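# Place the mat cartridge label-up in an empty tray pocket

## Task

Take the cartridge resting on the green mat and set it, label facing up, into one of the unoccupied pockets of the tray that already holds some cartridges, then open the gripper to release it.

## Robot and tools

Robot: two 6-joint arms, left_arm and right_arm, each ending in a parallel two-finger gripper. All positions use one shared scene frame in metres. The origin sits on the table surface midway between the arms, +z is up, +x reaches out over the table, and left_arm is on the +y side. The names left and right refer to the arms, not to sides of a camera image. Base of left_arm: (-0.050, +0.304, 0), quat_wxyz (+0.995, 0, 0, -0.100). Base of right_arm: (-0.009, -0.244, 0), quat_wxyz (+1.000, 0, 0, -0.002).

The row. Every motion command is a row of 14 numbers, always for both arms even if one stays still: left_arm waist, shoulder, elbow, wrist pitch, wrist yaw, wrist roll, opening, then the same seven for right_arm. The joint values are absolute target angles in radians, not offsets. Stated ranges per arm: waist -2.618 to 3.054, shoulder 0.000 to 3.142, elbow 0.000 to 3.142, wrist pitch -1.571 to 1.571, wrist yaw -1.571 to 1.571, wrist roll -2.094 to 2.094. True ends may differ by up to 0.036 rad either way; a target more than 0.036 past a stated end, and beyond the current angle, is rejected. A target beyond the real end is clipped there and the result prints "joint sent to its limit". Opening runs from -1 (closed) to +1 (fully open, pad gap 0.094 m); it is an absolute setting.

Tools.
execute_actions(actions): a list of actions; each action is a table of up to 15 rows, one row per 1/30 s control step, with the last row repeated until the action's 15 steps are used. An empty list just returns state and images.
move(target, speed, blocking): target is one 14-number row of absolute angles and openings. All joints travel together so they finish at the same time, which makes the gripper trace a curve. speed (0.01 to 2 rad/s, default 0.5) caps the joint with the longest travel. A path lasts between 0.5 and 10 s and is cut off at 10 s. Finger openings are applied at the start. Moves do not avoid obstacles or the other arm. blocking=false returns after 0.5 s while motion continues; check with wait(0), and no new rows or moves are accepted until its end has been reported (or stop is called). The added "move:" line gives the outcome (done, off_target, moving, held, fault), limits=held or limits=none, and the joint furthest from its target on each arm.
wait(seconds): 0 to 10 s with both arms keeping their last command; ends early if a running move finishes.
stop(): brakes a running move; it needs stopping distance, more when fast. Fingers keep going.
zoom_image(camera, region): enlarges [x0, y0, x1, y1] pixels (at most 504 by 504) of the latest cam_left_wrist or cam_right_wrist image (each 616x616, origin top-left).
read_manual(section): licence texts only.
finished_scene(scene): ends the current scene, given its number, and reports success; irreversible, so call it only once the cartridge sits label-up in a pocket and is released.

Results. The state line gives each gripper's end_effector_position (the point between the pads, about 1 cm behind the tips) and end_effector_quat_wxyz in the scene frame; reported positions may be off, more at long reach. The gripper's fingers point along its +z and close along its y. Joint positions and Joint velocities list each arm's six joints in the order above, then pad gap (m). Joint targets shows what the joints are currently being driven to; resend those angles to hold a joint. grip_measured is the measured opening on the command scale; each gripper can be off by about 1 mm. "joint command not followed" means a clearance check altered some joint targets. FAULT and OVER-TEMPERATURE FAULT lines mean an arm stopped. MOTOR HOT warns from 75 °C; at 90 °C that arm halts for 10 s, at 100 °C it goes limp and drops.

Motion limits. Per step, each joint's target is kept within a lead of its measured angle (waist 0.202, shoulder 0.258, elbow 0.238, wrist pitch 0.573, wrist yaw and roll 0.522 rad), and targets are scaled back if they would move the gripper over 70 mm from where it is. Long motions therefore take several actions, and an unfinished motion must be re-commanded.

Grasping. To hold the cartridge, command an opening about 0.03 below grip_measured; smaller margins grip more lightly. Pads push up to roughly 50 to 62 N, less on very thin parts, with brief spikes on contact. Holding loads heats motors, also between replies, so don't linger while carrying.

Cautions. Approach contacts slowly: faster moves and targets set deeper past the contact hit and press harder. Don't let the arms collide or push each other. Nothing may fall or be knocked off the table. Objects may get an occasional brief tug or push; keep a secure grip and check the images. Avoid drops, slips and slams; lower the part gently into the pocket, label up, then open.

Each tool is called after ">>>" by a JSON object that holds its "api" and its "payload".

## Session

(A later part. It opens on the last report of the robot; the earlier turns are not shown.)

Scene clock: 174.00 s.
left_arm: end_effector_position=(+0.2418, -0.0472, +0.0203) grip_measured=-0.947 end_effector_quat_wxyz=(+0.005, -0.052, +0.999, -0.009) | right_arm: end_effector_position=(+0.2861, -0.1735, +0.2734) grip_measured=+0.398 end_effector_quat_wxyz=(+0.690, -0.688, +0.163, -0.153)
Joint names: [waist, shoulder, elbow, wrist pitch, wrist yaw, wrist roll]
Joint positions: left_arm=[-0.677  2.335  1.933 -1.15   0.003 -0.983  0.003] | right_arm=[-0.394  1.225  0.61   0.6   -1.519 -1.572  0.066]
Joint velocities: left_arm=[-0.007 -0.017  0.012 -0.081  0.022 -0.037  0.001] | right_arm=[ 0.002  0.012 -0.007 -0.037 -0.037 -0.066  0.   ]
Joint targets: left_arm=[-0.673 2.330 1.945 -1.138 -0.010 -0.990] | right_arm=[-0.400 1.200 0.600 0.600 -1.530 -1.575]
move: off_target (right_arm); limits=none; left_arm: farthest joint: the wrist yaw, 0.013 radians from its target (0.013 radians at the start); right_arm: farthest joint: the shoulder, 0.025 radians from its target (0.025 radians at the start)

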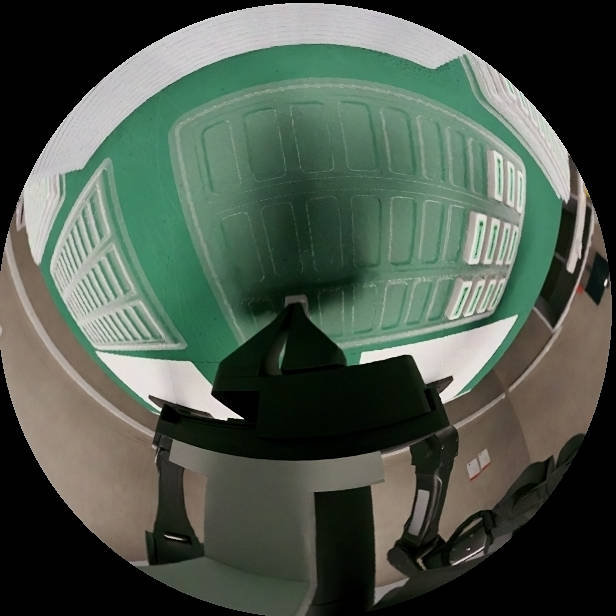

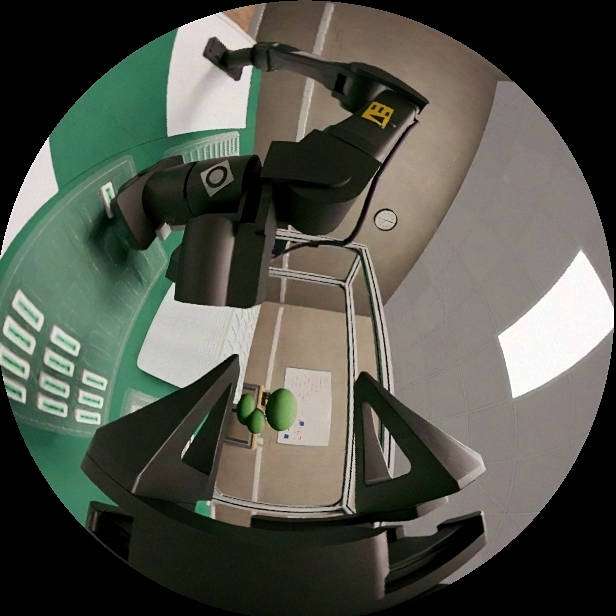

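>>> {"api": "move", "payload": {"target": [-0.673,2.275,1.945,-1.138,-0.010,-0.99,-0.95,-0.4,1.2,0.6,0.6,-1.53,-1.575,0.4], "speed": 0.2}}

>>> {"api": "move", "payload": {"target": [-0.732,2.29,1.945,-1.218,-0.010,-0.99,-0.95,-0.4,1.2,0.6,0.6,-1.53,-1.575,0.4], "speed": 0.2}}

>>> {"api": "move", "payload": {"target": [-0.732,2.332,1.945,-1.214,-0.010,-0.99,-0.95,-0.4,1.2,0.6,0.6,-1.53,-1.575,0.4], "speed": 0.04}}

>>> {"api": "zoom_image", "payload": {"camera": "cam_left_wrist", "region": [240,230,350,330]}}

Scene clock: 180.33 s.
left_arm: end_effector_position=(+0.2431, -0.0487, +0.0295) grip_measured=-0.947 end_effector_quat_wxyz=(+0.011, -0.052, +0.998, -0.017) | right_arm: end_effector_position=(+0.2861, -0.1735, +0.2734) grip_measured=+0.398 end_effector_quat_wxyz=(+0.690, -0.688, +0.163, -0.153)
Joint names: [waist, shoulder, elbow, wrist pitch, wrist yaw, wrist roll]
Joint positions: left_arm=[-0.677  2.314  1.933 -1.15   0.003 -0.983  0.003] | right_arm=[-0.394  1.225  0.61   0.6   -1.519 -1.572  0.066]
Joint velocities: left_arm=[-0.032 -0.002  0.002  0.022  0.066  0.007  0.   ] | right_arm=[-0.007  0.017  0.002 -0.007  0.037 -0.037  0.001]
Joint targets: left_arm=[-0.673 2.275 1.945 -1.138 -0.010 -0.990] | right_arm=[-0.400 1.200 0.600 0.600 -1.530 -1.575]
move: off_target (left_arm, right_arm); limits=none; left_arm: farthest joint: the shoulder, 0.039 radians from its target (0.060 radians at the start); right_arm: farthest joint: the shoulder, 0.025 radians from its target (0.025 radians at the start)

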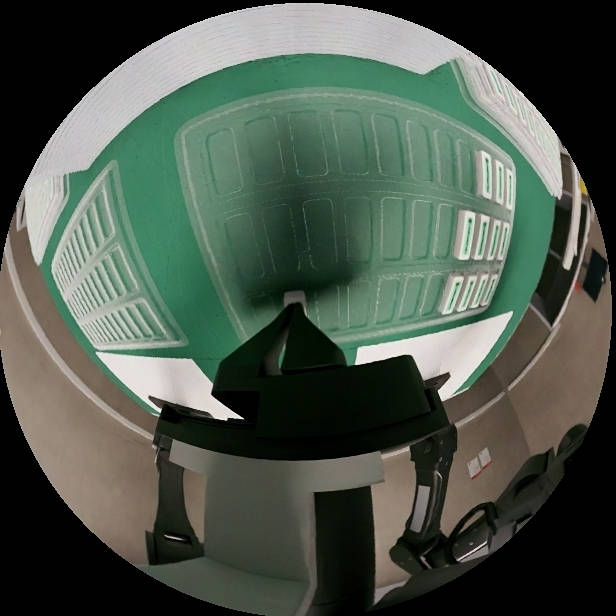

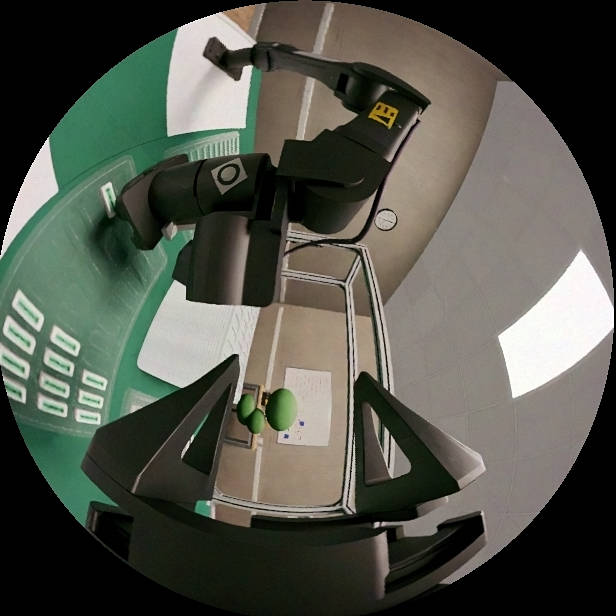

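Scene clock: 181.30 s.
left_arm: end_effector_position=(+0.2147, -0.0512, +0.0293) grip_measured=-0.947 end_effector_quat_wxyz=(-0.008, -0.026, +1.000, +0.008) | right_arm: end_effector_position=(+0.2861, -0.1735, +0.2734) grip_measured=+0.398 end_effector_quat_wxyz=(+0.690, -0.688, +0.163, -0.153)
Joint names: [waist, shoulder, elbow, wrist pitch, wrist yaw, wrist roll]
Joint positions: left_arm=[-0.73   2.314  1.933 -1.212  0.003 -0.983  0.003] | right_arm=[-0.394  1.225  0.61   0.6   -1.519 -1.572  0.066]
Joint velocities: left_arm=[-0.022 -0.022  0.017  0.007  0.066 -0.051  0.   ] | right_arm=[ 0.007  0.012 -0.002 -0.051  0.051  0.022 -0.002]
Joint targets: left_arm=[-0.732 2.290 1.945 -1.218 -0.010 -0.990] | right_arm=[-0.400 1.200 0.600 0.600 -1.530 -1.575]
move: off_target (left_arm, right_arm); limits=none; left_arm: farthest joint: the shoulder, 0.024 radians from its target (0.024 radians at the start); right_arm: farthest joint: the shoulder, 0.025 radians from its target (0.025 radians at the start)

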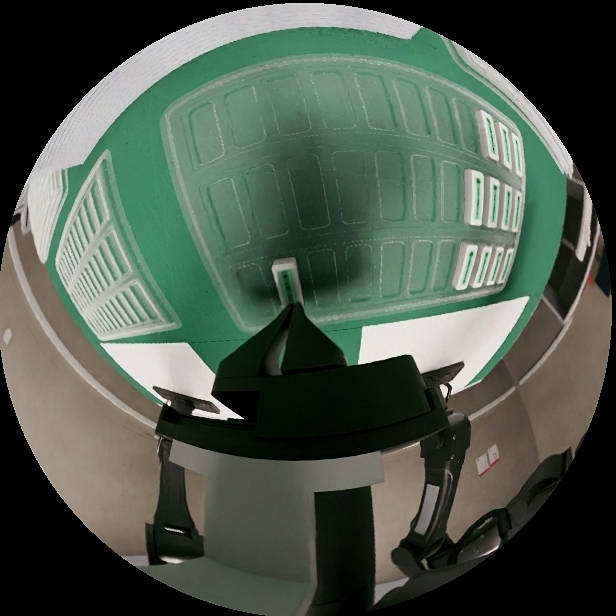

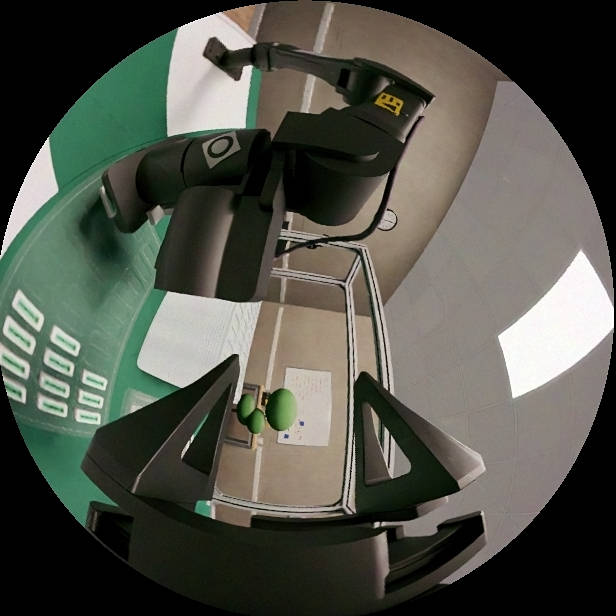

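Scene clock: 182.17 s.
left_arm: end_effector_position=(+0.2136, -0.0497, +0.0205) grip_measured=-0.947 end_effector_quat_wxyz=(-0.014, -0.026, +0.999, +0.017) | right_arm: end_effector_position=(+0.2861, -0.1735, +0.2734) grip_measured=+0.398 end_effector_quat_wxyz=(+0.690, -0.688, +0.163, -0.153)
Joint names: [waist, shoulder, elbow, wrist pitch, wrist yaw, wrist roll]
Joint positions: left_arm=[-0.73   2.335  1.933 -1.212  0.003 -0.983  0.003] | right_arm=[-0.394  1.225  0.61   0.6   -1.519 -1.572  0.066]
Joint velocities: left_arm=[ 0.007 -0.017 -0.007 -0.051 -0.066 -0.051 -0.   ] | right_arm=[ 0.002  0.002  0.007  0.051  0.037 -0.066 -0.001]
Joint targets: left_arm=[-0.732 2.332 1.945 -1.214 -0.010 -0.990] | right_arm=[-0.400 1.200 0.600 0.600 -1.530 -1.575]
move: off_target (right_arm); limits=none; left_arm: farthest joint: the wrist yaw, 0.013 radians from its target (0.013 radians at the start); right_arm: farthest joint: the shoulder, 0.025 radians from its target (0.025 radians at the start)

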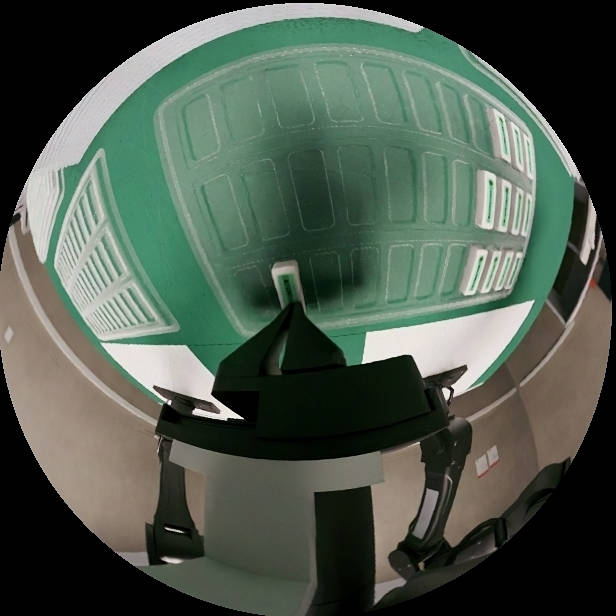

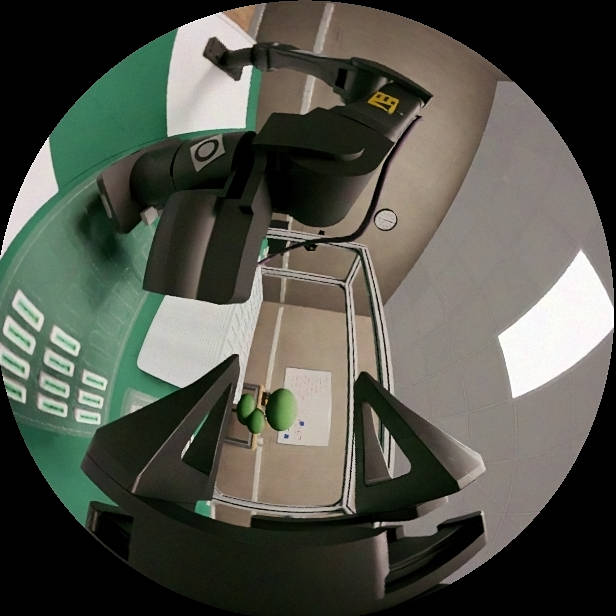

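Region (240, 230, 350, 330) of cam_left_wrist's 616x616 image, scaled by 4.582, with more detail than that image has; it fills the top 458 rows of this view, and the rest is white.

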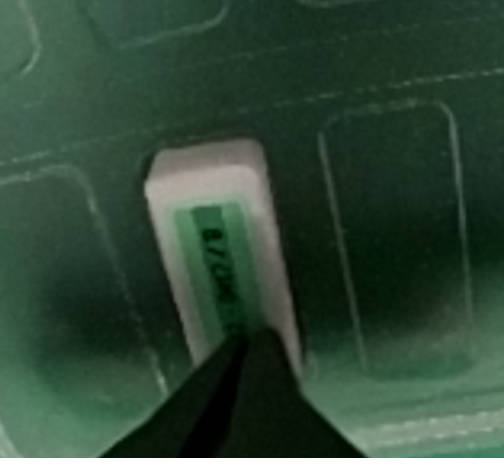

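Both ends are level, so it's seated.

>>> {"api": "move", "payload": {"target": [-0.732,2.18,1.945,-1.214,-0.010,-0.99,-0.95,-0.4,1.2,0.6,0.6,-1.53,-1.575,0.4], "speed": 0.3}}

>>> {"api": "execute_actions", "payload": {"actions": [[[-0.732,2.18,1.945,-1.214,-0.010,-0.99,0.3,-0.4,1.2,0.6,0.6,-1.53,-1.575,0.4]]]}}

Scene clock: 185.07 s.
left_arm: end_effector_position=(+0.2189, -0.0568, +0.0754) grip_measured=-0.947 end_effector_quat_wxyz=(+0.023, -0.026, +0.999, -0.035) | right_arm: end_effector_position=(+0.2861, -0.1735, +0.2734) grip_measured=+0.398 end_effector_quat_wxyz=(+0.690, -0.688, +0.163, -0.153)
Joint names: [waist, shoulder, elbow, wrist pitch, wrist yaw, wrist roll]
Joint positions: left_arm=[-0.73   2.206  1.933 -1.214  0.003 -0.983  0.003] | right_arm=[-0.394  1.225  0.61   0.6   -1.519 -1.572  0.066]
Joint velocities: left_arm=[ 0.002  0.007 -0.017  0.051 -0.007  0.022 -0.001] | right_arm=[-0.007  0.002 -0.012 -0.007  0.022 -0.007  0.001]
Joint targets: left_arm=[-0.732 2.180 1.945 -1.214 -0.010 -0.990] | right_arm=[-0.400 1.200 0.600 0.600 -1.530 -1.575]
move: off_target (left_arm, right_arm); limits=none; left_arm: farthest joint: the shoulder, 0.026 radians from its target (0.155 radians at the start); right_arm: farthest joint: the shoulder, 0.025 radians from its target (0.025 radians at the start)

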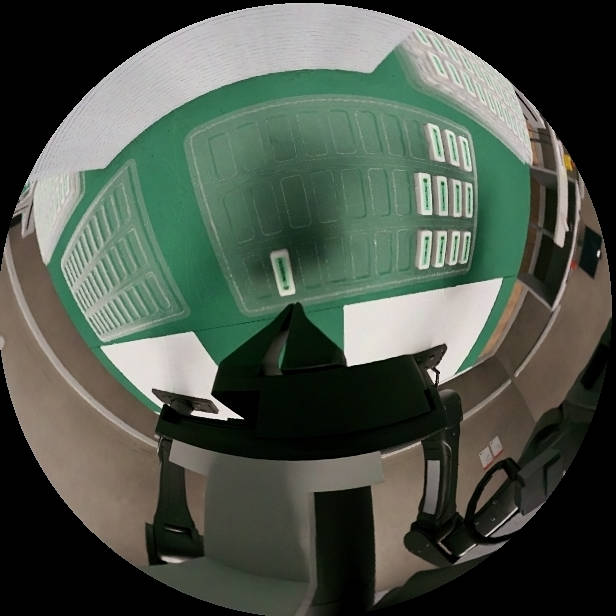

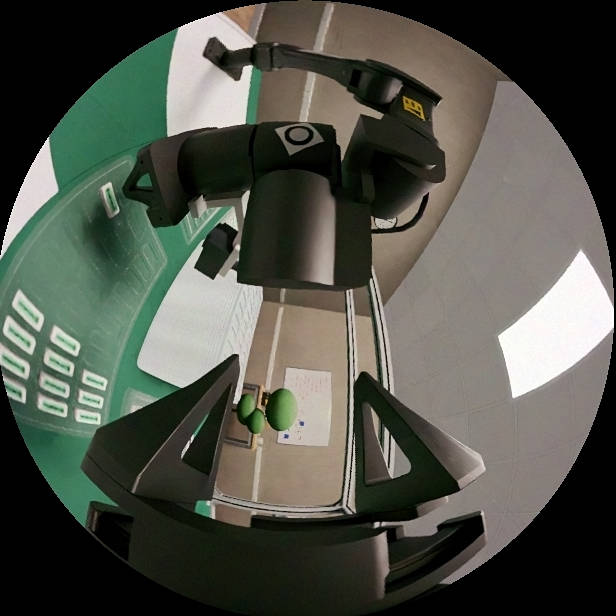

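Scene clock: 185.57 s.
left_arm: end_effector_position=(+0.2189, -0.0568, +0.0754) grip_measured=+0.297 end_effector_quat_wxyz=(+0.023, -0.026, +0.999, -0.035) | right_arm: end_effector_position=(+0.2861, -0.1735, +0.2734) grip_measured=+0.398 end_effector_quat_wxyz=(+0.690, -0.688, +0.163, -0.153)
Joint names: [waist, shoulder, elbow, wrist pitch, wrist yaw, wrist roll]
Joint positions: left_arm=[-0.73   2.206  1.933 -1.214  0.003 -0.983  0.061] | right_arm=[-0.394  1.225  0.61   0.6   -1.519 -1.572  0.066]
Joint velocities: left_arm=[-0.007  0.002 -0.002 -0.051 -0.007 -0.066 -0.001] | right_arm=[ 0.017 -0.007 -0.022  0.022 -0.11  -0.007 -0.001]
Joint targets: left_arm=[-0.732 2.180 1.945 -1.214 -0.010 -0.990] | right_arm=[-0.400 1.200 0.600 0.600 -1.530 -1.575]

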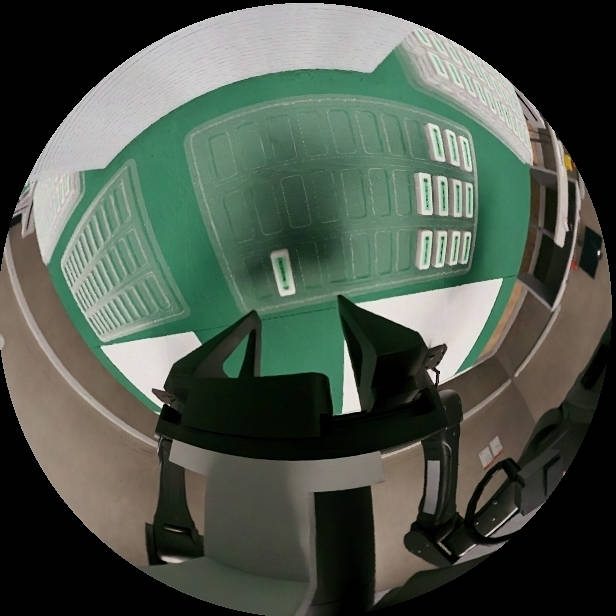

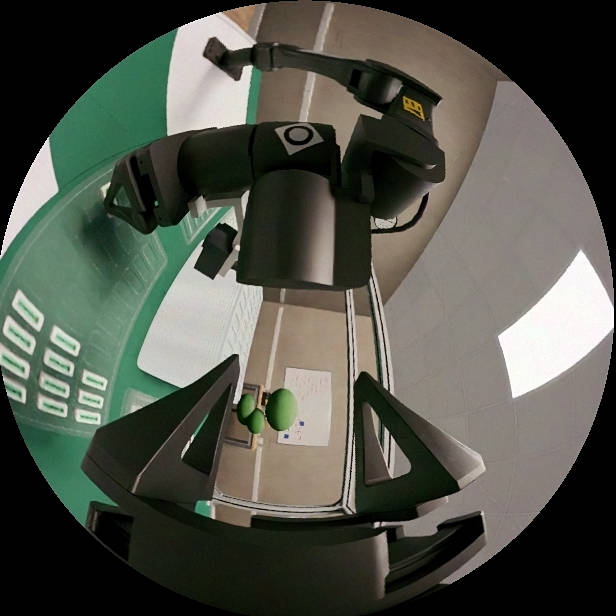

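>>> {"api": "finished_scene", "payload": {"scene": 2}}

The scene is finished: the task was done.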